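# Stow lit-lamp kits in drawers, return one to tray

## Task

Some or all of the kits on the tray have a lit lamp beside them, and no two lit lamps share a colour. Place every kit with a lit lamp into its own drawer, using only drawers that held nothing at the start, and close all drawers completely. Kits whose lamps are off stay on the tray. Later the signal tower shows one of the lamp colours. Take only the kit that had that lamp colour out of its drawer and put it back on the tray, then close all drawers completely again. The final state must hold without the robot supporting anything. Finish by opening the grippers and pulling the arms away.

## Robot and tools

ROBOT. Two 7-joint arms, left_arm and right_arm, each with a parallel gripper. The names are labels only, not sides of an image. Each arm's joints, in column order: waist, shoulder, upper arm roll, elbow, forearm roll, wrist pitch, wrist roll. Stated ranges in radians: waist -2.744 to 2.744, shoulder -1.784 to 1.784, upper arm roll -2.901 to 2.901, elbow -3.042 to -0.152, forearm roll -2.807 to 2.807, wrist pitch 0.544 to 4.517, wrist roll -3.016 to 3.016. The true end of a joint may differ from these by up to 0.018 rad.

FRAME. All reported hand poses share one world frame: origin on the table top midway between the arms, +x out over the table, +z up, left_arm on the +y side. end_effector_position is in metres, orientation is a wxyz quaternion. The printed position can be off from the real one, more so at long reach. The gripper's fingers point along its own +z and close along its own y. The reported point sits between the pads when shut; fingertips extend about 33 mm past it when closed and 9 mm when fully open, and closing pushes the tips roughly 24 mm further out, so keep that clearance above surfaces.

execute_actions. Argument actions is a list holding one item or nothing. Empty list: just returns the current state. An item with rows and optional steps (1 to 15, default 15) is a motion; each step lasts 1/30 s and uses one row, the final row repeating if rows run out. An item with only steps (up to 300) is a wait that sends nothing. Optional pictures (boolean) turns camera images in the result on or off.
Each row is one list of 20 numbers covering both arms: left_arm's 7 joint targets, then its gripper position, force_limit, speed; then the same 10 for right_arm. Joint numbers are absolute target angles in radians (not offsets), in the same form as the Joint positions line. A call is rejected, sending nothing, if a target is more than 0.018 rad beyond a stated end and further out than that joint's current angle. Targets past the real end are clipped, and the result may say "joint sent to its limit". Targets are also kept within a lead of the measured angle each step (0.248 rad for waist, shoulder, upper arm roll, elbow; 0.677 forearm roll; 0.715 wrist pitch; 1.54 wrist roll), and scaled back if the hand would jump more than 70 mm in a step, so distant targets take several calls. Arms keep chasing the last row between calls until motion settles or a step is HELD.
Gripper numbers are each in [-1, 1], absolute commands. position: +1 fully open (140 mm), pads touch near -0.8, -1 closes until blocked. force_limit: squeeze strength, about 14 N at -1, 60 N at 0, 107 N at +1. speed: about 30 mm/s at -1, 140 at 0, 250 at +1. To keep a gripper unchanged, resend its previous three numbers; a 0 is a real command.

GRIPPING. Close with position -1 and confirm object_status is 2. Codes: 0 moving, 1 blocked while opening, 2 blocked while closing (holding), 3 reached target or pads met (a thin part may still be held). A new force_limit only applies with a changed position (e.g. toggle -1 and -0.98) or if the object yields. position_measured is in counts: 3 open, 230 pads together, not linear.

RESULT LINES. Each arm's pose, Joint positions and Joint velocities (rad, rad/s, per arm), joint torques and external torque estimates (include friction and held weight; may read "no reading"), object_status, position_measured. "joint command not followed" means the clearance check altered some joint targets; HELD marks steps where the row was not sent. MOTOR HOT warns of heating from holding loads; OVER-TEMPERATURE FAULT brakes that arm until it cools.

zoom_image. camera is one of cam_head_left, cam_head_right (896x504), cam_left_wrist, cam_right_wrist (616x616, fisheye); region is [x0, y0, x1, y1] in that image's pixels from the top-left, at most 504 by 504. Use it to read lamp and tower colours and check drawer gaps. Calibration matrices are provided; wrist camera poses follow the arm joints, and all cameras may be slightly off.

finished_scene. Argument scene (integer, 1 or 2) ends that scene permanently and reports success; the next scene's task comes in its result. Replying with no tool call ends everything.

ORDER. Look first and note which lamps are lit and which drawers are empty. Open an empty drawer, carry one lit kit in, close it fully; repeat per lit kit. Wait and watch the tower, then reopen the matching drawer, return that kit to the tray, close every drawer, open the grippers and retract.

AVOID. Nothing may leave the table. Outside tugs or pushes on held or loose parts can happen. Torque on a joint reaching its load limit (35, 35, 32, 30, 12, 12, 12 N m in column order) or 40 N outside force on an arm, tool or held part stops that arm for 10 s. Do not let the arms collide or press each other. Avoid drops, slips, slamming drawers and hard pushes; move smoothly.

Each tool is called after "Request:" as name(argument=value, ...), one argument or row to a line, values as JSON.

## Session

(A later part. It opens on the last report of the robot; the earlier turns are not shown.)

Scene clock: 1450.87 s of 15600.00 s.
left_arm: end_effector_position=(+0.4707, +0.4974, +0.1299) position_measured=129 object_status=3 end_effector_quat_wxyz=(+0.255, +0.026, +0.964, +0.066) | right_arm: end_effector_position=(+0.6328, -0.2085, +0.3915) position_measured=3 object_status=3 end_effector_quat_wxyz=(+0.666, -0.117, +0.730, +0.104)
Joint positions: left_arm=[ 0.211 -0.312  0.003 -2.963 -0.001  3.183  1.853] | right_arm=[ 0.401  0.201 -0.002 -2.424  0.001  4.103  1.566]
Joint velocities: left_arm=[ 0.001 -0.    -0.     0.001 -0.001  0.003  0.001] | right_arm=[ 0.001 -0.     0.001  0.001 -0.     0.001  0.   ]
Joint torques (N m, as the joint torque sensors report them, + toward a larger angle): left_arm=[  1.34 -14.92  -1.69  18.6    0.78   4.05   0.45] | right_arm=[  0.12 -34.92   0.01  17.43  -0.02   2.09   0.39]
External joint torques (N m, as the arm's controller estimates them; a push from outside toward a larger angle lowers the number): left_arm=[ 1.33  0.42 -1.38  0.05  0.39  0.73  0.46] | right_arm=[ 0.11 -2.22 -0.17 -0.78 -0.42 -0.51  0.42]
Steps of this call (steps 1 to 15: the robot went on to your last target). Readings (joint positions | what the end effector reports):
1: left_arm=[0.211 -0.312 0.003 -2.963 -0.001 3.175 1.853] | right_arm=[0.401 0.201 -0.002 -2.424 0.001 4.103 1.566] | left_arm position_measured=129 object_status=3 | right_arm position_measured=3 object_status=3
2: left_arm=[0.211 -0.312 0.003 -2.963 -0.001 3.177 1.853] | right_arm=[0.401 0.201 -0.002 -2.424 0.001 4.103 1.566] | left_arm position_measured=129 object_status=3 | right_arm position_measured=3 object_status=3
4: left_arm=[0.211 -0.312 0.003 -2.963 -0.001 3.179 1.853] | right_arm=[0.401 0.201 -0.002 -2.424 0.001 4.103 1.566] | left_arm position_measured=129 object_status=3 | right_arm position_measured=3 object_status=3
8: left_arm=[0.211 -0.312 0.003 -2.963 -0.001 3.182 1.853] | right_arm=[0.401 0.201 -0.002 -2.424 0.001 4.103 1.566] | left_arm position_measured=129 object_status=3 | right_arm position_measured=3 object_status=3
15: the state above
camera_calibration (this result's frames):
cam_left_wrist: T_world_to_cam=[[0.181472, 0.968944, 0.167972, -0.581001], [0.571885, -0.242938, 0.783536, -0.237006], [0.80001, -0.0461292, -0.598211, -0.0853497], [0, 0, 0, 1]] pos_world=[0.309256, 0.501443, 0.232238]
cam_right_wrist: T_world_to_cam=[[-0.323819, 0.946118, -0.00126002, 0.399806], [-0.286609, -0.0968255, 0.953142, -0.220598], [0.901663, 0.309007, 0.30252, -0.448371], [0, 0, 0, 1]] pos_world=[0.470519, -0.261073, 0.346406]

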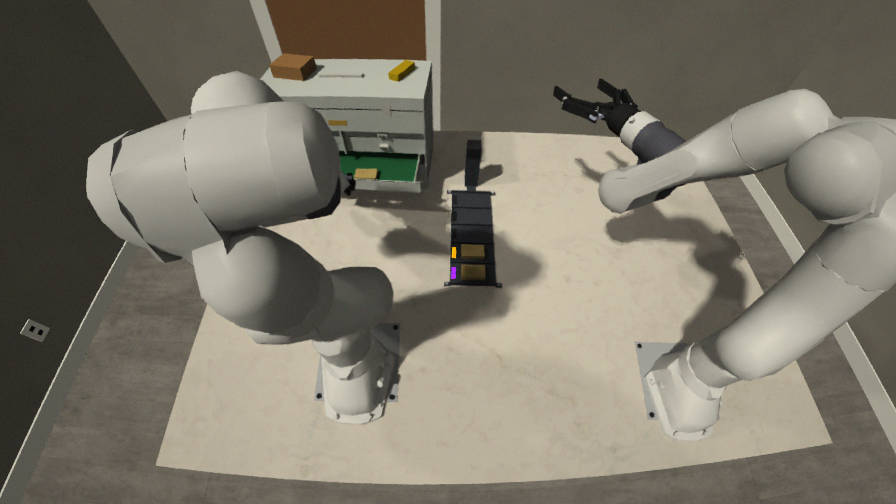

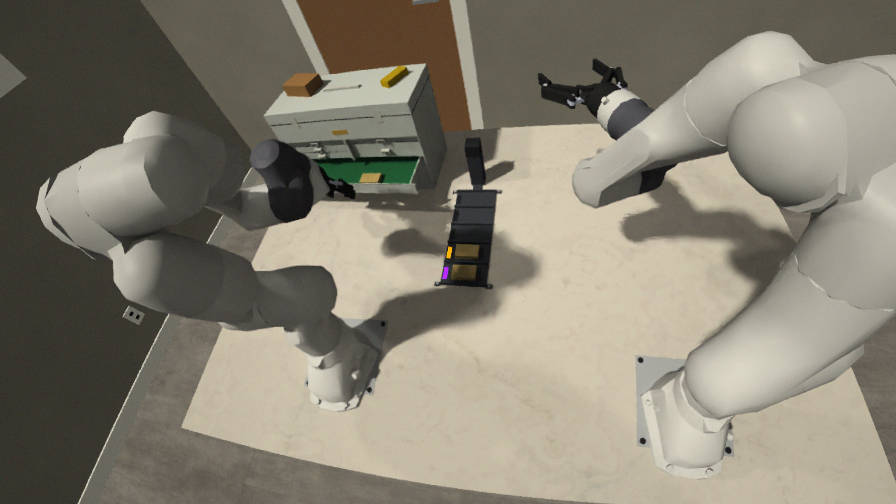

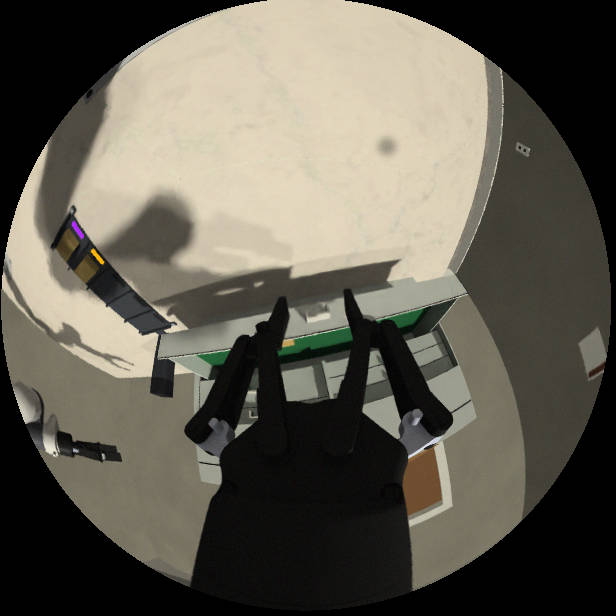

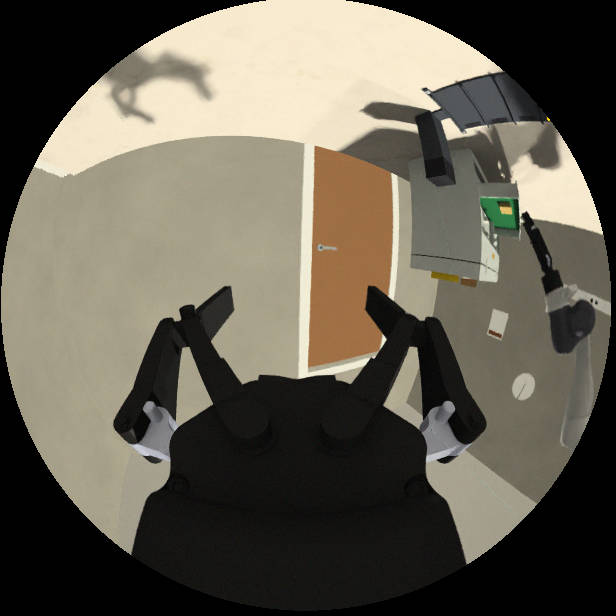

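Request:
execute_actions(
  actions=[
    {"rows":[[0.213,-0.312,0,-2.962,0,3.185,1.855,-1,0,0,0.4,0.2,0,-2.425,0,4.1,1.571,1,0,1]],"steps":15},
  ],
  pictures=false,
)

Request:
execute_actions(
  actions=[
    {"rows":[[0.209,-0.295,0,-2.946,0,3.182,1.85,-1,0,0,0.4,0.2,0,-2.425,0,4.1,1.571,1,0,1],[0.205,-0.275,0,-2.926,0,3.182,1.846,-1,0,0,0.4,0.2,0,-2.425,0,4.1,1.571,1,0,1],[0.201,-0.255,0,-2.906,0,3.182,1.842,-1,0,0,0.4,0.2,0,-2.425,0,4.1,1.571,1,0,1],[0.198,-0.235,0,-2.886,0,3.181,1.838,-1,0,0,0.4,0.2,0,-2.425,0,4.1,1.571,1,0,1],[0.194,-0.215,0,-2.866,0,3.18,1.834,-1,0,0,0.4,0.2,0,-2.425,0,4.1,1.571,1,0,1],[0.191,-0.196,0,-2.846,0,3.178,1.83,-1,0,0,0.4,0.2,0,-2.425,0,4.1,1.571,1,0,1],[0.188,-0.177,0,-2.826,0,3.176,1.827,-1,0,0,0.4,0.2,0,-2.425,0,4.1,1.571,1,0,1],[0.185,-0.159,0,-2.805,0,3.174,1.824,-1,0,0,0.4,0.2,0,-2.425,0,4.1,1.571,1,0,1],[0.182,-0.141,0,-2.785,0,3.171,1.821,-1,0,0,0.4,0.2,0,-2.425,0,4.1,1.571,1,0,1],[0.179,-0.124,0,-2.764,0,3.168,1.818,-1,0,0,0.4,0.2,0,-2.425,0,4.1,1.571,1,0,1],[0.176,-0.106,0,-2.744,0,3.164,1.815,-1,0,0,0.4,0.2,0,-2.425,0,4.1,1.571,1,0,1],[0.173,-0.089,0,-2.723,0,3.16,1.812,-1,0,0,0.4,0.2,0,-2.425,0,4.1,1.571,1,0,1],[0.17,-0.072,0,-2.703,0,3.156,1.81,-1,0,0,0.4,0.2,0,-2.425,0,4.1,1.571,1,0,1],[0.167,-0.055,0,-2.682,0,3.151,1.807,-1,0,0,0.4,0.2,0,-2.425,0,4.1,1.571,1,0,1],[0.165,-0.039,0,-2.661,0,3.146,1.804,-1,0,0,0.4,0.2,0,-2.425,0,4.1,1.571,1,0,1]],"steps":15},
  ],
  pictures=false,
)

Request:
execute_actions(
  actions=[
    {"rows":[[0.163,-0.023,0,-2.64,0,3.141,1.802,-1,0,0,0.4,0.2,0,-2.425,0,4.1,1.571,1,0,1],[0.161,-0.009,0,-2.622,0,3.137,1.8,-1,0,0,0.4,0.2,0,-2.425,0,4.1,1.571,1,0,1],[0.159,0.003,0,-2.607,0,3.134,1.8,-1,0,0,0.4,0.2,0,-2.425,0,4.1,1.571,1,0,1],[0.158,0.012,0,-2.595,0,3.132,1.8,-1,0,0,0.4,0.2,0,-2.425,0,4.1,1.571,1,0,1],[0.157,0.019,0,-2.586,0,3.13,1.8,-1,0,0,0.4,0.2,0,-2.425,0,4.1,1.571,1,0,1],[0.156,0.025,0,-2.578,0,3.129,1.8,-1,0,0,0.4,0.2,0,-2.425,0,4.1,1.571,1,0,1],[0.155,0.03,0,-2.571,0,3.128,1.8,-1,0,0,0.4,0.2,0,-2.425,0,4.1,1.571,1,0,1],[0.155,0.035,0,-2.565,0,3.127,1.8,-1,0,0,0.4,0.2,0,-2.425,0,4.1,1.571,1,0,1],[0.154,0.039,0,-2.559,0,3.126,1.8,-1,0,0,0.4,0.2,0,-2.425,0,4.1,1.571,1,0,1]],"steps":15},
  ],
  pictures=false,
)

Request:
execute_actions(
  actions=[
    {"rows":[[0.155,0.028,0,-2.574,0,3.129,1.8,-0.2,0,0,0.4,0.2,0,-2.425,0,4.1,1.571,1,0,1]],"steps":12},
  ],
  pictures=false,
)

Request:
execute_actions(
  actions=[
    {"rows":[[0.18,-0.14,0,-2.785,0,3.17,1.83,-0.2,0,0,0.4,0.2,0,-2.425,0,4.1,1.571,1,0,1]],"steps":12},
  ],
  pictures=false,
)

Scene clock: 1496.07 s of 15600.00 s.
left_arm: end_effector_position=(+0.4710, +0.4978, +0.1302) position_measured=194 object_status=2 end_effector_quat_wxyz=(+0.256, +0.026, +0.964, +0.066) | right_arm: end_effector_position=(+0.6328, -0.2085, +0.3915) position_measured=3 object_status=3 end_effector_quat_wxyz=(+0.666, -0.117, +0.730, +0.104)
Joint positions: left_arm=[ 0.212 -0.313  0.002 -2.962 -0.001  3.184  1.853] | right_arm=[ 0.401  0.201 -0.002 -2.424  0.001  4.103  1.566]
Joint velocities: left_arm=[-0.001  0.002  0.    -0.     0.     0.     0.002] | right_arm=[ 0.001  0.    -0.001  0.     0.     0.     0.001]
Joint torques (N m, as the joint torque sensors report them, + toward a larger angle): left_arm=[ -0.23 -15.35  -0.73  18.22   0.83   3.66   0.24] | right_arm=[ -0.36 -34.72   0.23  17.34   0.02   2.     0.32]
External joint torques (N m, as the arm's controller estimates them; a push from outside toward a larger angle lowers the number): left_arm=[-0.22 -0.14 -0.41 -0.23  0.42  0.35  0.24] | right_arm=[-0.36 -2.06  0.05 -0.81 -0.39 -0.6   0.34]
Steps of this call (steps 1 to 15: the robot went on to your last target; steps 16 to 90: nothing new was sent; then 41.70 s passed at rest; steps 91 to 105: all 15 steps of this action). Readings (joint positions | what the end effector reports):
91: left_arm=[0.211 -0.312 0.003 -2.963 -0.001 3.184 1.853] | right_arm=[0.401 0.201 -0.002 -2.424 0.001 4.103 1.566] | left_arm position_measured=129 object_status=0 | right_arm position_measured=3 object_status=3
92: left_arm=[0.211 -0.312 0.003 -2.963 -0.001 3.184 1.853] | right_arm=[0.401 0.201 -0.002 -2.424 0.001 4.103 1.566] | left_arm position_measured=135 object_status=0 | right_arm position_measured=3 object_status=3
94: left_arm=[0.211 -0.312 0.003 -2.963 -0.001 3.184 1.853] | right_arm=[0.401 0.201 -0.002 -2.424 0.001 4.103 1.566] | left_arm position_measured=150 object_status=0 | right_arm position_measured=3 object_status=3
98: left_arm=[0.212 -0.312 0.002 -2.962 -0.001 3.184 1.853] | right_arm=[0.401 0.201 -0.002 -2.424 0.001 4.103 1.566] | left_arm position_measured=181 object_status=0 | right_arm position_measured=3 object_status=3
105: the state above

Scene clock: 1496.57 s of 15600.00 s.
left_arm: end_effector_position=(+0.5548, +0.4939, +0.1293) position_measured=194 object_status=2 end_effector_quat_wxyz=(+0.256, +0.033, +0.964, +0.058) | right_arm: end_effector_position=(+0.6328, -0.2085, +0.3915) position_measured=3 object_status=3 end_effector_quat_wxyz=(+0.666, -0.117, +0.730, +0.104)
Joint positions: left_arm=[ 0.172 -0.076  0.001 -2.708 -0.001  3.163  1.827] | right_arm=[ 0.401  0.201 -0.002 -2.424  0.001  4.103  1.566]
Joint velocities: left_arm=[-0.08   0.489 -0.007  0.591  0.    -0.092 -0.07 ] | right_arm=[ 0.    -0.001 -0.     0.001 -0.001  0.001  0.   ]
Joint torques (N m, as the joint torque sensors report them, + toward a larger angle): left_arm=[ -1.06 -24.78   0.19  17.41   0.75   3.3   -0.03] | right_arm=[ -0.36 -34.56   0.03  17.34  -0.01   2.04   0.33]
External joint torques (N m, as the arm's controller estimates them; a push from outside toward a larger angle lowers the number): left_arm=[-1.58  2.09 -0.09  1.78  0.35  0.21 -0.01] | right_arm=[-0.39 -1.88 -0.18 -0.85 -0.41 -0.56  0.36]
Steps of this call (steps 1 to 15: all 15 steps of this action). Readings (joint positions | what the end effector reports):
1: left_arm=[0.212 -0.310 0.002 -2.960 -0.001 3.184 1.853] | right_arm=[0.401 0.201 -0.002 -2.424 0.001 4.103 1.566] | left_arm position_measured=194 object_status=2 | right_arm position_measured=3 object_status=3
2: left_arm=[0.210 -0.301 0.002 -2.951 -0.001 3.184 1.853] | right_arm=[0.401 0.201 -0.002 -2.424 0.001 4.103 1.566] | left_arm position_measured=194 object_status=2 | right_arm position_measured=3 object_status=3
4: left_arm=[0.205 -0.273 0.002 -2.924 -0.001 3.183 1.851] | right_arm=[0.401 0.201 -0.002 -2.424 0.001 4.103 1.566] | left_arm position_measured=194 object_status=2 | right_arm position_measured=3 object_status=3
8: left_arm=[0.193 -0.201 0.002 -2.850 -0.001 3.181 1.844] | right_arm=[0.401 0.201 -0.002 -2.424 0.001 4.103 1.566] | left_arm position_measured=194 object_status=2 | right_arm position_measured=3 object_status=3
15: the state above

Scene clock: 1497.07 s of 15600.00 s.
left_arm: end_effector_position=(+0.5978, +0.4915, +0.1284) position_measured=194 object_status=2 end_effector_quat_wxyz=(+0.254, +0.033, +0.965, +0.052) | right_arm: end_effector_position=(+0.6328, -0.2085, +0.3915) position_measured=3 object_status=3 end_effector_quat_wxyz=(+0.666, -0.117, +0.730, +0.104)
Joint positions: left_arm=[ 0.156  0.03   0.    -2.569 -0.001  3.123  1.809] | right_arm=[ 0.401  0.201 -0.002 -2.424  0.001  4.103  1.566]
Joint velocities: left_arm=[-0.001 -0.    -0.001  0.013 -0.    -0.027 -0.008] | right_arm=[-0.002 -0.001  0.    -0.    -0.     0.002  0.   ]
Joint torques (N m, as the joint torque sensors report them, + toward a larger angle): left_arm=[ -2.14 -22.42   0.78  24.63   0.89   4.5   -0.43] | right_arm=[ -0.05 -34.78   0.21  17.33  -0.01   2.1    0.4 ]
External joint torques (N m, as the arm's controller estimates them; a push from outside toward a larger angle lowers the number): left_arm=[-2.04  5.62  0.84  5.49  0.45  1.21 -0.42] | right_arm=[ 0.06 -2.05  0.14 -0.84 -0.42 -0.51  0.43]
Steps of this call (steps 1 to 15: all 15 steps of this action). Readings (joint positions | what the end effector reports):
1: left_arm=[0.169 -0.060 0.001 -2.688 -0.001 3.159 1.825] | right_arm=[0.401 0.201 -0.002 -2.424 0.001 4.103 1.566] | left_arm position_measured=194 object_status=2 | right_arm position_measured=3 object_status=3
2: left_arm=[0.167 -0.044 0.001 -2.668 -0.001 3.155 1.823] | right_arm=[0.401 0.201 -0.002 -2.424 0.001 4.103 1.566] | left_arm position_measured=194 object_status=2 | right_arm position_measured=3 object_status=3
4: left_arm=[0.162 -0.015 0.001 -2.633 -0.001 3.148 1.819] | right_arm=[0.401 0.201 -0.002 -2.424 0.001 4.103 1.566] | left_arm position_measured=194 object_status=2 | right_arm position_measured=3 object_status=3
8: left_arm=[0.157 0.020 0.000 -2.587 -0.001 3.137 1.813] | right_arm=[0.401 0.201 -0.002 -2.424 0.001 4.103 1.566] | left_arm position_measured=194 object_status=2 | right_arm position_measured=3 object_status=3
15: the state above

Scene clock: 1497.47 s of 15600.00 s.
left_arm: end_effector_position=(+0.5967, +0.4913, +0.1280) position_measured=154 object_status=0 end_effector_quat_wxyz=(+0.254, +0.032, +0.965, +0.052) | right_arm: end_effector_position=(+0.6328, -0.2085, +0.3915) position_measured=3 object_status=3 end_effector_quat_wxyz=(+0.666, -0.117, +0.730, +0.104)
Joint positions: left_arm=[ 0.156  0.028  0.    -2.572 -0.001  3.125  1.807] | right_arm=[ 0.401  0.201 -0.002 -2.424  0.001  4.103  1.566]
Joint velocities: left_arm=[-0.001 -0.     0.    -0.001  0.001  0.001 -0.002] | right_arm=[ 0.    -0.001  0.     0.001  0.     0.    -0.   ]
Joint torques (N m, as the joint torque sensors report them, + toward a larger angle): left_arm=[ -0.45 -28.5    0.43  18.33   0.82   4.03  -0.23] | right_arm=[ -0.22 -34.78  -0.27  17.22   0.02   2.08   0.39]
External joint torques (N m, as the arm's controller estimates them; a push from outside toward a larger angle lowers the number): left_arm=[-0.36 -0.49  0.49 -0.92  0.38  0.71 -0.22] | right_arm=[-0.33 -2.04 -0.55 -0.99 -0.36 -0.53  0.41]
Steps of this call (steps 1 to 12: all 12 steps of this action). Readings (joint positions | what the end effector reports):
1: left_arm=[0.156 0.029 0.000 -2.570 -0.001 3.123 1.809] | right_arm=[0.401 0.201 -0.002 -2.424 0.001 4.103 1.566] | left_arm position_measured=194 object_status=0 | right_arm position_measured=3 object_status=3
2: left_arm=[0.156 0.028 0.000 -2.572 -0.001 3.123 1.808] | right_arm=[0.401 0.201 -0.002 -2.424 0.001 4.103 1.566] | left_arm position_measured=192 object_status=0 | right_arm position_measured=3 object_status=3
4: left_arm=[0.156 0.028 0.000 -2.572 -0.001 3.124 1.808] | right_arm=[0.401 0.201 -0.002 -2.424 0.001 4.103 1.566] | left_arm position_measured=172 object_status=0 | right_arm position_measured=3 object_status=3
8: left_arm=[0.156 0.028 0.000 -2.572 -0.001 3.124 1.808] | right_arm=[0.401 0.201 -0.002 -2.424 0.001 4.103 1.566] | left_arm position_measured=154 object_status=0 | right_arm position_measured=3 object_status=3
12: the state above

Scene clock: 1497.87 s of 15600.00 s.
left_arm: end_effector_position=(+0.5280, +0.4906, +0.1253) position_measured=154 object_status=3 end_effector_quat_wxyz=(+0.249, +0.028, +0.966, +0.056) | right_arm: end_effector_position=(+0.6328, -0.2085, +0.3915) position_measured=3 object_status=3 end_effector_quat_wxyz=(+0.666, -0.117, +0.730, +0.104)
Joint positions: left_arm=[ 0.177 -0.137 -0.001 -2.783  0.     3.162  1.819] | right_arm=[ 0.401  0.201 -0.002 -2.424  0.001  4.103  1.566]
Joint velocities: left_arm=[ 0.002 -0.011  0.001 -0.013  0.001  0.026  0.013] | right_arm=[ 0.     0.     0.001  0.001  0.     0.    -0.001]
Joint torques (N m, as the joint torque sensors report them, + toward a larger angle): left_arm=[  1.33 -23.2    0.97  16.86   0.57   4.13   0.45] | right_arm=[ -0.04 -34.9    0.5   17.24   0.03   2.09   0.37]
External joint torques (N m, as the arm's controller estimates them; a push from outside toward a larger angle lowers the number): left_arm=[ 1.28 -1.86  1.05 -1.71  0.18  0.84  0.46] | right_arm=[-0.04 -2.27  0.32 -0.94 -0.38 -0.5   0.4 ]
Steps of this call (steps 1 to 12: all 12 steps of this action). Readings (joint positions | what the end effector reports):
1: left_arm=[0.159 -0.008 -0.002 -2.621 0.000 3.134 1.809] | right_arm=[0.401 0.201 -0.002 -2.424 0.001 4.103 1.566] | left_arm position_measured=154 object_status=0 | right_arm position_measured=3 object_status=3
2: left_arm=[0.164 -0.055 -0.002 -2.679 0.000 3.139 1.810] | right_arm=[0.401 0.201 -0.002 -2.424 0.001 4.103 1.566] | left_arm position_measured=154 object_status=3 | right_arm position_measured=3 object_status=3
4: left_arm=[0.173 -0.106 -0.001 -2.743 0.000 3.147 1.813] | right_arm=[0.401 0.201 -0.002 -2.424 0.001 4.103 1.566] | left_arm position_measured=154 object_status=3 | right_arm position_measured=3 object_status=3
8: left_arm=[0.177 -0.133 -0.001 -2.777 0.000 3.157 1.817] | right_arm=[0.401 0.201 -0.002 -2.424 0.001 4.103 1.566] | left_arm position_measured=154 object_status=3 | right_arm position_measured=3 object_status=3
12: the state above

Request:
execute_actions(
  actions=[
    {"rows":[[0.396,-0.149,0,-2.665,0,3.04,2.05,-0.2,0,0,0.4,0.2,0,-2.425,0,4.1,1.571,1,0,1]],"steps":15},
  ],
  pictures=false,
)

Request:
execute_actions(
  actions=[
    {"rows":[[0.362,-0.038,0,-2.534,0,3.02,2.045,-0.2,0,0,0.4,0.2,0,-2.425,0,4.1,1.571,1,0,1]],"steps":15},
  ],
)

Scene clock: 1538.60 s of 15600.00 s.
left_arm: end_effector_position=(+0.5274, +0.6155, +0.1655) position_measured=154 object_status=3 end_effector_quat_wxyz=(+0.242, +0.006, +0.964, +0.107) | right_arm: end_effector_position=(+0.6328, -0.2085, +0.3914) position_measured=3 object_status=3 end_effector_quat_wxyz=(+0.666, -0.117, +0.730, +0.104)
Joint positions: left_arm=[ 0.393 -0.149  0.003 -2.667  0.001  3.053  1.993] | right_arm=[ 0.401  0.201 -0.002 -2.424  0.001  4.103  1.566]
Joint velocities: left_arm=[-0.001 -0.    -0.005  0.001  0.    -0.054  0.166] | right_arm=[ 0.001  0.     0.    -0.     0.001 -0.    -0.   ]
Joint torques (N m, as the joint torque sensors report them, + toward a larger angle): left_arm=[  1.3  -22.77  -0.97  21.52   0.53   2.81   0.58] | right_arm=[ -0.62 -34.53   0.26  17.41   0.     2.03   0.36]
External joint torques (N m, as the arm's controller estimates them; a push from outside toward a larger angle lowers the number): left_arm=[ 1.34  0.32 -0.79  0.98  0.03 -0.53  0.58] | right_arm=[-0.67 -1.92  0.03 -0.73 -0.4  -0.56  0.39]
Steps of this call (steps 1 to 15: the robot went on to your last target; steps 16 to 90: nothing new was sent; then 37.23 s passed at rest; steps 91 to 105: all 15 steps of this action). Readings (joint positions | what the end effector reports):
91: left_arm=[0.201 -0.137 -0.010 -2.772 0.002 3.153 1.834] | right_arm=[0.401 0.201 -0.002 -2.424 0.001 4.103 1.566] | left_arm position_measured=154 object_status=3 | right_arm position_measured=3 object_status=3
92: left_arm=[0.234 -0.137 -0.011 -2.754 0.003 3.141 1.847] | right_arm=[0.401 0.201 -0.002 -2.424 0.001 4.103 1.566] | left_arm position_measured=154 object_status=3 | right_arm position_measured=3 object_status=3
94: left_arm=[0.303 -0.140 -0.008 -2.715 0.003 3.117 1.876] | right_arm=[0.401 0.201 -0.002 -2.424 0.001 4.103 1.566] | left_arm position_measured=154 object_status=3 | right_arm position_measured=3 object_status=3
98: left_arm=[0.383 -0.149 0.004 -2.671 0.001 3.079 1.935] | right_arm=[0.401 0.201 -0.002 -2.424 0.001 4.103 1.566] | left_arm position_measured=154 object_status=3 | right_arm position_measured=3 object_status=3
105: the state above

Scene clock: 1539.10 s of 15600.00 s.
left_arm: end_effector_position=(+0.5707, +0.6145, +0.1648) position_measured=154 object_status=3 end_effector_quat_wxyz=(+0.239, +0.038, +0.964, +0.107) | right_arm: end_effector_position=(+0.6328, -0.2085, +0.3914) position_measured=3 object_status=3 end_effector_quat_wxyz=(+0.666, -0.117, +0.730, +0.104)
Joint positions: left_arm=[ 0.365 -0.04   0.001 -2.536 -0.     3.026  2.03 ] | right_arm=[ 0.401  0.201 -0.002 -2.424  0.001  4.103  1.566]
Joint velocities: left_arm=[ 0.     0.002  0.001  0.003  0.001 -0.009  0.028] | right_arm=[-0.    -0.     0.    -0.     0.001 -0.001  0.001]
Joint torques (N m, as the joint torque sensors report them, + toward a larger angle): left_arm=[ -2.6  -25.97  -0.58  21.06   0.77   2.81   0.52] | right_arm=[  0.09 -34.3    0.1   17.24   0.01   2.01   0.38]
External joint torques (N m, as the arm's controller estimates them; a push from outside toward a larger angle lowers the number): left_arm=[-2.62  1.13 -0.57  0.33  0.26 -0.51  0.52] | right_arm=[ 0.12 -1.61 -0.05 -0.95 -0.4  -0.58  0.41]
Steps of this call (steps 1 to 15: all 15 steps of this action). Readings (joint positions | what the end effector reports):
1: left_arm=[0.388 -0.125 0.005 -2.637 -0.000 3.046 1.998] | right_arm=[0.401 0.201 -0.002 -2.424 0.001 4.103 1.566] | left_arm position_measured=154 object_status=3 | right_arm position_measured=3 object_status=3
2: left_arm=[0.381 -0.095 0.004 -2.600 -0.000 3.043 2.002] | right_arm=[0.401 0.201 -0.002 -2.424 0.001 4.103 1.566] | left_arm position_measured=154 object_status=3 | right_arm position_measured=3 object_status=3
4: left_arm=[0.371 -0.061 0.002 -2.561 -0.000 3.038 2.009] | right_arm=[0.401 0.201 -0.002 -2.424 0.001 4.103 1.566] | left_arm position_measured=154 object_status=3 | right_arm position_measured=3 object_status=3
8: left_arm=[0.365 -0.043 0.001 -2.540 -0.000 3.030 2.019] | right_arm=[0.401 0.201 -0.002 -2.424 0.001 4.103 1.566] | left_arm position_measured=154 object_status=3 | right_arm position_measured=3 object_status=3
15: the state above
camera_calibration (this result's frames):
cam_left_wrist: T_world_to_cam=[[0.188479, 0.951165, 0.24446, -0.724084], [0.594413, -0.308636, 0.742574, -0.258856], [0.78176, 0.00535094, -0.623556, -0.156051], [0, 0, 0, 1]] pos_world=[0.412336, 0.609666, 0.271923]
cam_right_wrist: T_world_to_cam=[[-0.323827, 0.946116, -0.00125729, 0.399803], [-0.286594, -0.0968259, 0.953147, -0.220603], [0.901665, 0.309015, 0.302506, -0.448362], [0, 0, 0, 1]] pos_world=[0.470516, -0.26107, 0.346402]

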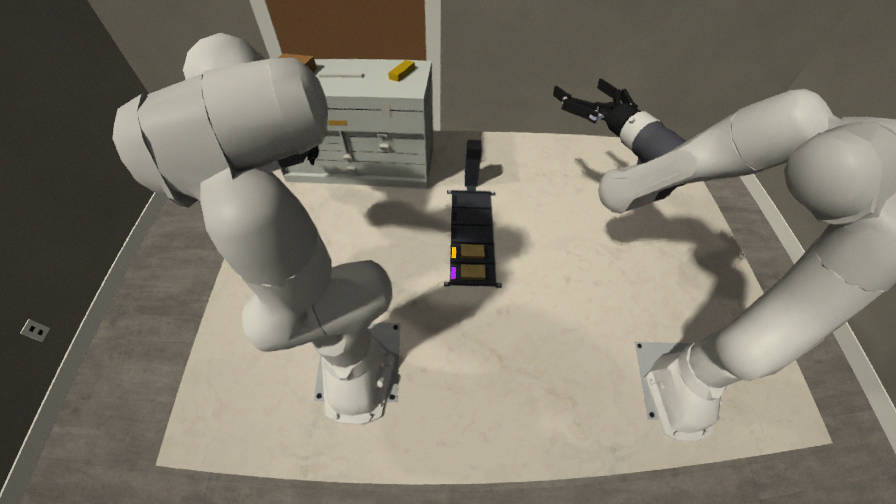

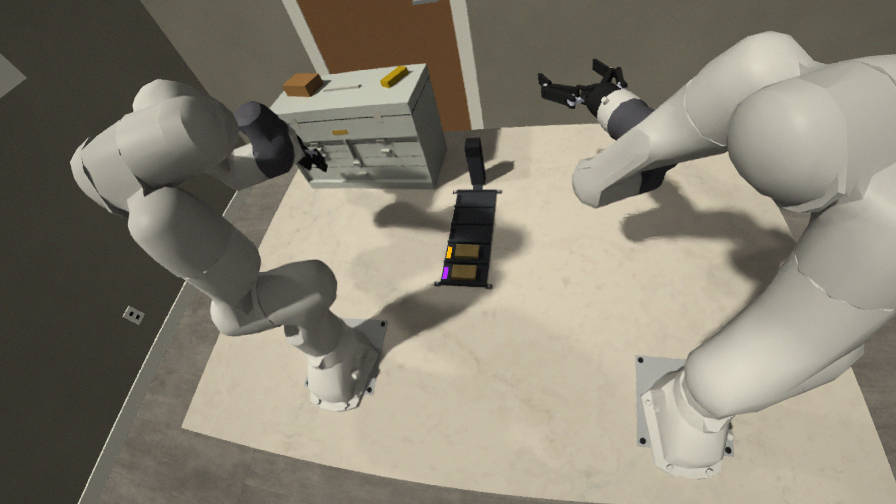

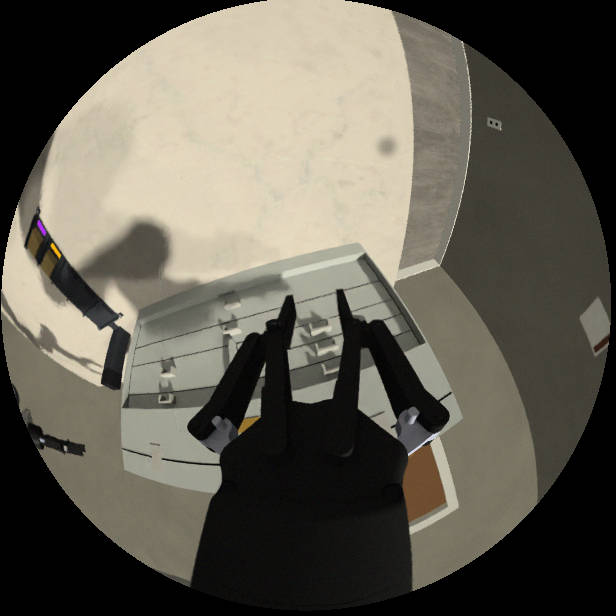

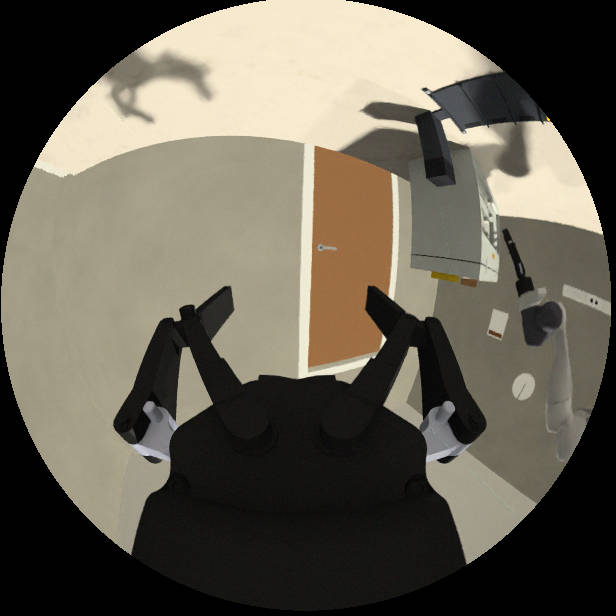

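Request:
execute_actions(
  actions=[
    {"rows":[[0.340,0.039,0,-2.4365,0,2.998,2.015,-0.2,0,0,0.4,0.2,0,-2.425,0,4.1,1.571,1,0,1]],"steps":15},
  ],
)

Request:
zoom_image(
  camera="cam_left_wrist",
  region=[220,240,420,420],
)

Scene clock: 1548.03 s of 15600.00 s.
left_arm: end_effector_position=(+0.6027, +0.6123, +0.1642) position_measured=154 object_status=3 end_effector_quat_wxyz=(+0.240, +0.046, +0.964, +0.103) | right_arm: end_effector_position=(+0.6328, -0.2085, +0.3914) position_measured=3 object_status=3 end_effector_quat_wxyz=(+0.666, -0.117, +0.730, +0.104)
Joint positions: left_arm=[ 0.343  0.037  0.001 -2.438 -0.     3.003  2.025] | right_arm=[ 0.401  0.201 -0.002 -2.424  0.001  4.103  1.566]
Joint velocities: left_arm=[ 0.     0.001  0.     0.001 -0.002 -0.007 -0.011] | right_arm=[-0.    -0.    -0.001 -0.    -0.002  0.    -0.001]
Joint torques (N m, as the joint torque sensors report them, + toward a larger angle): left_arm=[ -2.73 -28.14  -0.29  21.8    0.89   2.71  -0.33] | right_arm=[ -0.25 -34.7    0.26  17.16   0.04   2.1    0.34]
External joint torques (N m, as the arm's controller estimates them; a push from outside toward a larger angle lowers the number): left_arm=[-2.71  1.92 -0.3   0.81  0.36 -0.6  -0.33] | right_arm=[-0.23 -2.01  0.1  -1.03 -0.37 -0.5   0.36]
Steps of this call (steps 1 to 15: the robot went on to your last target; steps 16 to 90: nothing new was sent; then 5.43 s passed at rest; steps 91 to 105: all 15 steps of this action). Readings (joint positions | what the end effector reports):
91: left_arm=[0.361 -0.023 0.002 -2.513 -0.000 3.019 2.037] | right_arm=[0.401 0.201 -0.002 -2.424 0.001 4.103 1.566] | left_arm position_measured=154 object_status=3 | right_arm position_measured=3 object_status=3
92: left_arm=[0.356 -0.002 0.002 -2.485 -0.000 3.017 2.035] | right_arm=[0.401 0.201 -0.002 -2.424 0.001 4.103 1.566] | left_arm position_measured=154 object_status=3 | right_arm position_measured=3 object_status=3
94: left_arm=[0.348 0.022 0.001 -2.457 -0.000 3.013 2.033] | right_arm=[0.401 0.201 -0.002 -2.424 0.001 4.103 1.566] | left_arm position_measured=154 object_status=3 | right_arm position_measured=3 object_status=3
98: left_arm=[0.343 0.035 0.001 -2.441 -0.000 3.007 2.029] | right_arm=[0.401 0.201 -0.002 -2.424 0.001 4.103 1.566] | left_arm position_measured=154 object_status=3 | right_arm position_measured=3 object_status=3
105: the state above
camera_calibration (this result's frames):
cam_left_wrist: T_world_to_cam=[[0.205668, 0.948351, 0.24152, -0.736053], [0.589443, -0.317052, 0.74299, -0.270077], [0.78119, -0.0104469, -0.624206, -0.171363], [0, 0, 0, 1]] pos_world=[0.444445, 0.610617, 0.27147]
cam_right_wrist: T_world_to_cam=[[-0.323827, 0.946115, -0.00125629, 0.399803], [-0.286592, -0.0968264, 0.953147, -0.220604], [0.901666, 0.309015, 0.302505, -0.448361], [0, 0, 0, 1]] pos_world=[0.470515, -0.261069, 0.346401]

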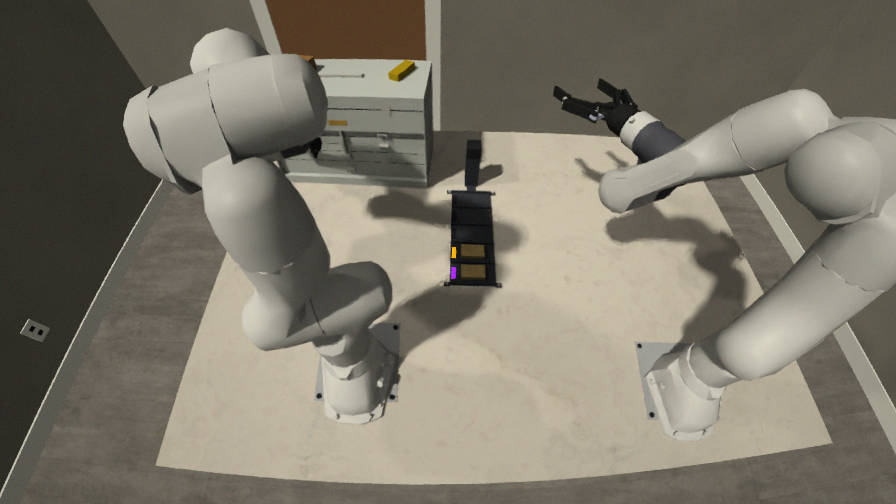

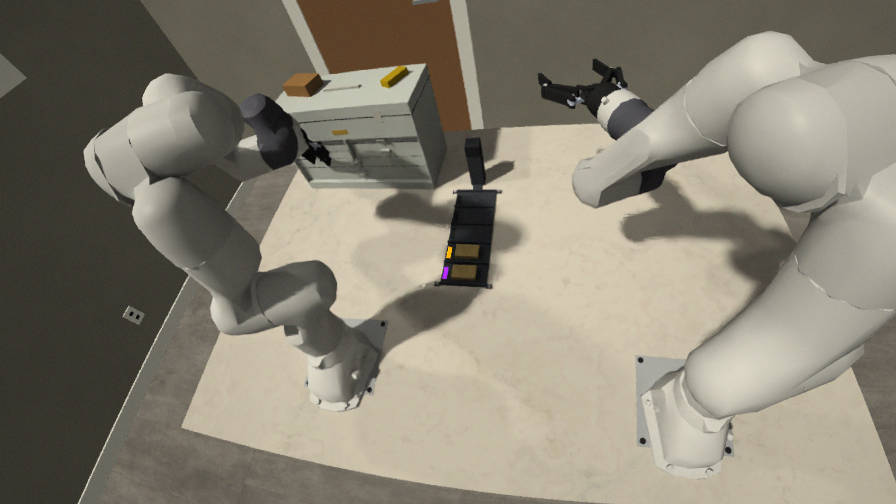

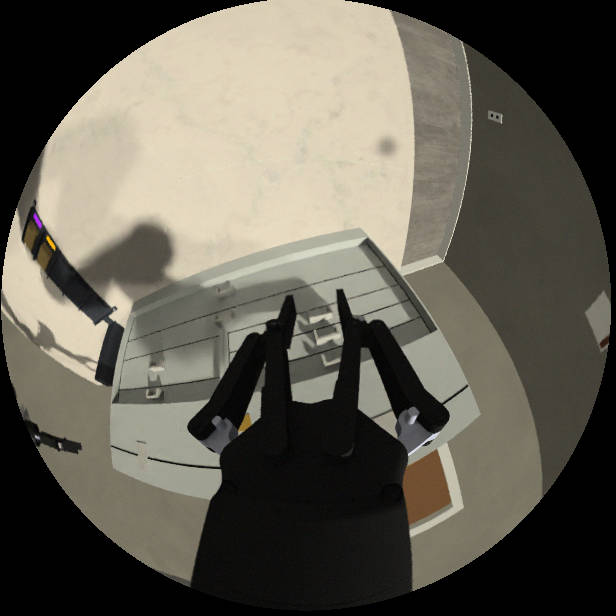

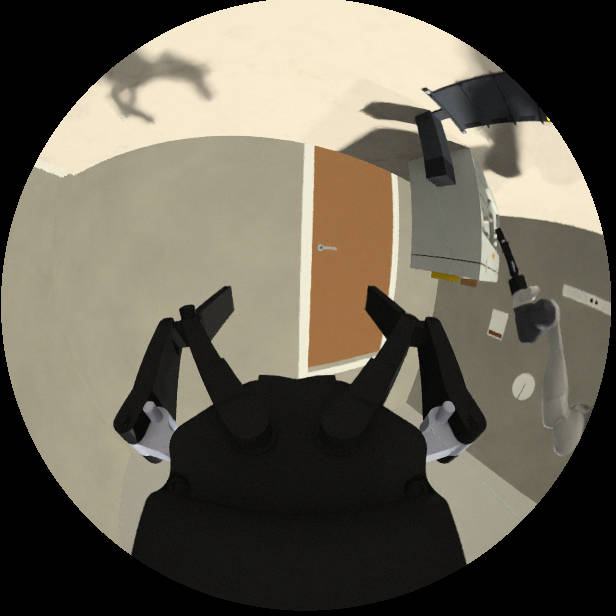

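Region (220, 240, 420, 420) of cam_left_wrist's 616x616 image, scaled by 2.520, with more detail than that image has; it fills the top 454 rows of this view, and the rest is white.

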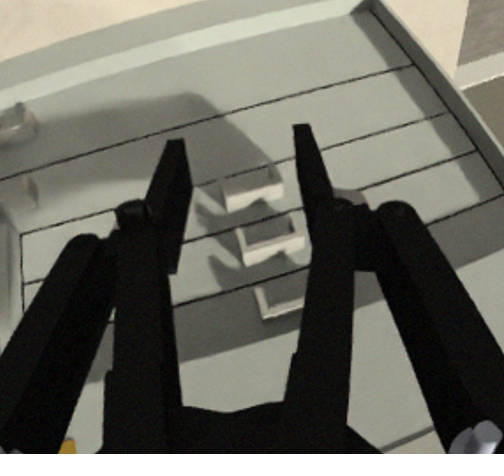

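Request:
execute_actions(
  actions=[
    {"rows":[[0.349,0.040,0,-2.435,0,2.998,2.015,-0.2,0,0,0.4,0.2,0,-2.425,0,4.1,1.571,1,0,1],[0.349,0.040,0,-2.435,0,2.998,2.015,-0.2,0,0,0.4,0.2,0,-2.425,0,4.1,1.571,1,0,1],[0.349,0.040,0,-2.435,0,2.998,2.015,-0.2,0,0,0.4,0.2,0,-2.425,0,4.1,1.571,1,0,1],[0.349,0.040,0,-2.435,0,2.998,2.015,-1,0,0,0.4,0.2,0,-2.425,0,4.1,1.571,1,0,1]],"steps":15},
  ],
  pictures=false,
)

Request:
execute_actions(
  actions=[
    {"rows":[[0.351,0.028,0,-2.45,0,3.006,2.03,-1,0,0,0.4,0.2,0,-2.425,0,4.1,1.571,1,0,1],[0.354,0.016,0,-2.466,0,3.01,2.034,-1,0,0,0.4,0.2,0,-2.425,0,4.1,1.571,1,0,1],[0.357,0.004,0,-2.481,0,3.014,2.038,-1,0,0,0.4,0.2,0,-2.425,0,4.1,1.571,1,0,1],[0.36,-0.008,0,-2.496,0,3.017,2.042,-1,0,0,0.4,0.2,0,-2.425,0,4.1,1.571,1,0,1],[0.363,-0.02,0,-2.511,0,3.02,2.046,-1,0,0,0.4,0.2,0,-2.425,0,4.1,1.571,1,0,1],[0.366,-0.032,0,-2.526,0,3.023,2.05,-1,0,0,0.4,0.2,0,-2.425,0,4.1,1.571,1,0,1]],"steps":12},
  ],
)

Scene clock: 1567.23 s of 15600.00 s.
left_arm: end_effector_position=(+0.6023, +0.6146, +0.1643) position_measured=195 object_status=0 end_effector_quat_wxyz=(+0.240, +0.043, +0.964, +0.103) | right_arm: end_effector_position=(+0.6328, -0.2085, +0.3914) position_measured=3 object_status=3 end_effector_quat_wxyz=(+0.666, -0.117, +0.730, +0.104)
Joint positions: left_arm=[ 0.347  0.038  0.    -2.436 -0.     3.002  2.021] | right_arm=[ 0.401  0.201 -0.002 -2.424  0.001  4.103  1.566]
Joint velocities: left_arm=[-0.     0.     0.001 -0.001 -0.    -0.001 -0.001] | right_arm=[ 0.001 -0.    -0.    -0.001 -0.     0.    -0.   ]
Joint torques (N m, as the joint torque sensors report them, + toward a larger angle): left_arm=[  0.49 -28.88  -0.21  20.82   0.92   2.8   -0.16] | right_arm=[ -0.38 -34.15  -0.13  17.36  -0.02   2.1    0.32]
External joint torques (N m, as the arm's controller estimates them; a push from outside toward a larger angle lowers the number): left_arm=[ 0.46  1.16 -0.27 -0.15  0.4  -0.5  -0.16] | right_arm=[-0.45 -1.51 -0.36 -0.76 -0.41 -0.5   0.34]
Steps of this call (steps 1 to 15: the robot went on to your last target; steps 16 to 90: nothing new was sent; then 15.70 s passed at rest; steps 91 to 105: all 15 steps of this action). Readings (joint positions | what the end effector reports):
91: left_arm=[0.343 0.037 0.001 -2.438 -0.000 3.002 2.022] | right_arm=[0.401 0.201 -0.002 -2.424 0.001 4.103 1.566] | left_arm position_measured=154 object_status=3 | right_arm position_measured=3 object_status=3
92: left_arm=[0.344 0.037 0.001 -2.437 -0.000 3.002 2.022] | right_arm=[0.401 0.201 -0.002 -2.424 0.001 4.103 1.566] | left_arm position_measured=154 object_status=3 | right_arm position_measured=3 object_status=3
94: left_arm=[0.345 0.038 0.001 -2.437 -0.000 3.002 2.022] | right_arm=[0.401 0.201 -0.002 -2.424 0.001 4.103 1.566] | left_arm position_measured=154 object_status=0 | right_arm position_measured=3 object_status=3
98: left_arm=[0.347 0.038 0.001 -2.436 -0.000 3.002 2.022] | right_arm=[0.401 0.201 -0.002 -2.424 0.001 4.103 1.566] | left_arm position_measured=183 object_status=0 | right_arm position_measured=3 object_status=3
105: the state above

Scene clock: 1567.63 s of 15600.00 s.
left_arm: end_effector_position=(+0.5745, +0.6159, +0.1648) position_measured=195 object_status=2 end_effector_quat_wxyz=(+0.238, +0.040, +0.965, +0.107) | right_arm: end_effector_position=(+0.6328, -0.2085, +0.3914) position_measured=3 object_status=3 end_effector_quat_wxyz=(+0.666, -0.117, +0.730, +0.104)
Joint positions: left_arm=[ 0.365 -0.029  0.001 -2.52  -0.     3.019  2.034] | right_arm=[ 0.401  0.201 -0.002 -2.424  0.001  4.103  1.566]
Joint velocities: left_arm=[ 0.006 -0.017  0.    -0.027  0.001  0.018  0.022] | right_arm=[ 0.    -0.001 -0.001 -0.    -0.     0.    -0.001]
Joint torques (N m, as the joint torque sensors report them, + toward a larger angle): left_arm=[ -0.56 -28.23  -0.64  18.74   0.85   3.63   0.51] | right_arm=[ -0.18 -35.12  -0.03  17.93   0.02   2.07   0.33]
External joint torques (N m, as the arm's controller estimates them; a push from outside toward a larger angle lowers the number): left_arm=[-0.51 -0.82 -0.56 -2.21  0.32  0.31  0.51] | right_arm=[-0.17 -2.44 -0.2  -0.23 -0.38 -0.53  0.36]
Steps of this call (steps 1 to 12: all 12 steps of this action). Readings (joint positions | what the end effector reports):
1: left_arm=[0.347 0.036 0.000 -2.438 -0.000 3.002 2.021] | right_arm=[0.401 0.201 -0.002 -2.424 0.001 4.103 1.566] | left_arm position_measured=195 object_status=0 | right_arm position_measured=3 object_status=3
2: left_arm=[0.348 0.031 0.000 -2.445 -0.000 3.004 2.021] | right_arm=[0.401 0.201 -0.002 -2.424 0.001 4.103 1.566] | left_arm position_measured=195 object_status=2 | right_arm position_measured=3 object_status=3
4: left_arm=[0.353 0.014 0.000 -2.466 -0.000 3.008 2.023] | right_arm=[0.401 0.201 -0.002 -2.424 0.001 4.103 1.566] | left_arm position_measured=195 object_status=2 | right_arm position_measured=3 object_status=3
8: left_arm=[0.363 -0.022 0.001 -2.510 -0.000 3.015 2.030] | right_arm=[0.401 0.201 -0.002 -2.424 0.001 4.103 1.566] | left_arm position_measured=195 object_status=2 | right_arm position_measured=3 object_status=3
12: the state above
camera_calibration (this result's frames):
cam_left_wrist: T_world_to_cam=[[0.192645, 0.950223, 0.244876, -0.728089], [0.595462, -0.311555, 0.740512, -0.259096], [0.779944, 0.00315861, -0.625841, -0.156328], [0, 0, 0, 1]] pos_world=[0.416472, 0.611618, 0.272319]
cam_right_wrist: T_world_to_cam=[[-0.323827, 0.946115, -0.00125584, 0.399802], [-0.286592, -0.0968268, 0.953147, -0.220604], [0.901666, 0.309015, 0.302504, -0.448361], [0, 0, 0, 1]] pos_world=[0.470515, -0.261069, 0.346401]

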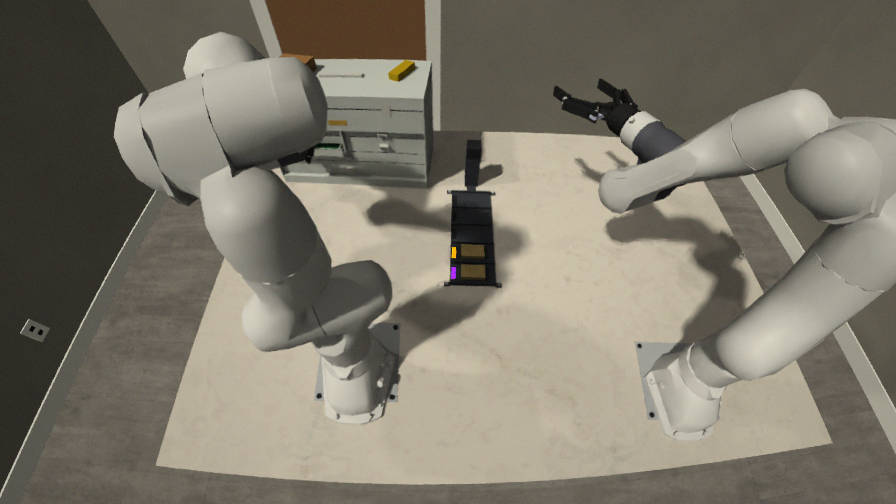

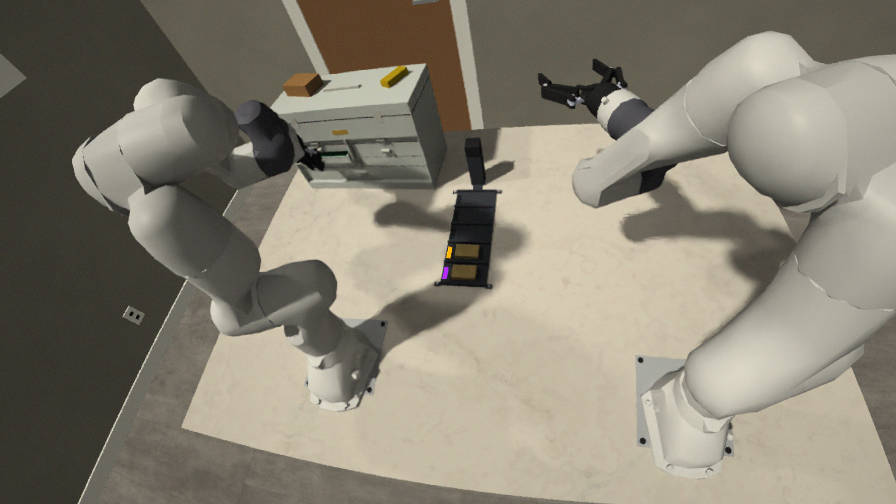

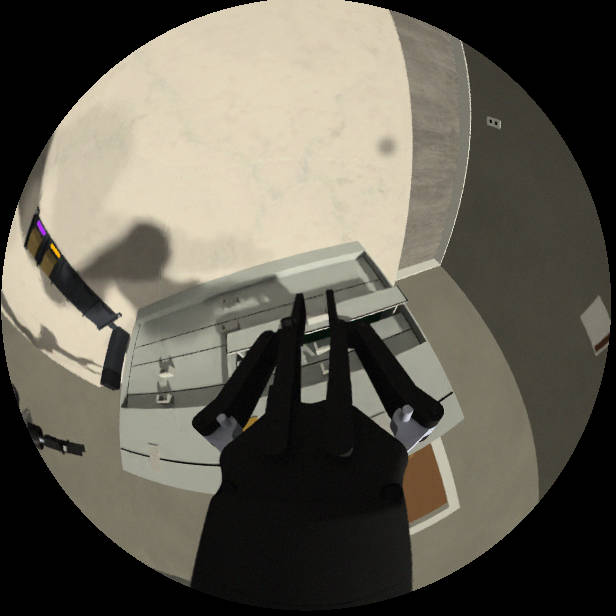

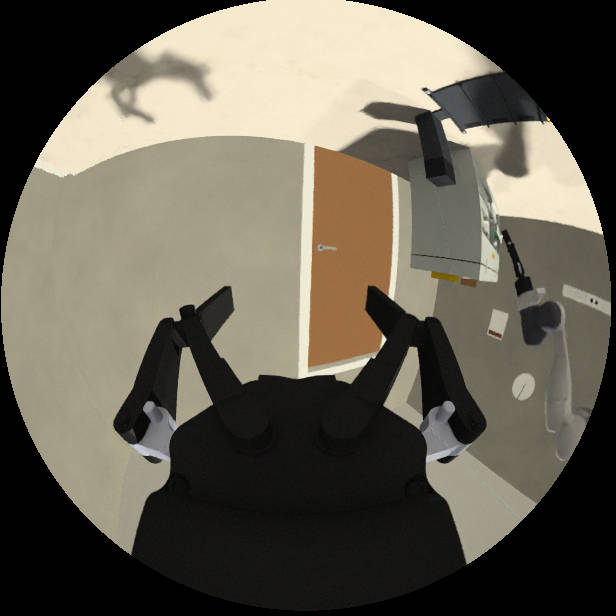

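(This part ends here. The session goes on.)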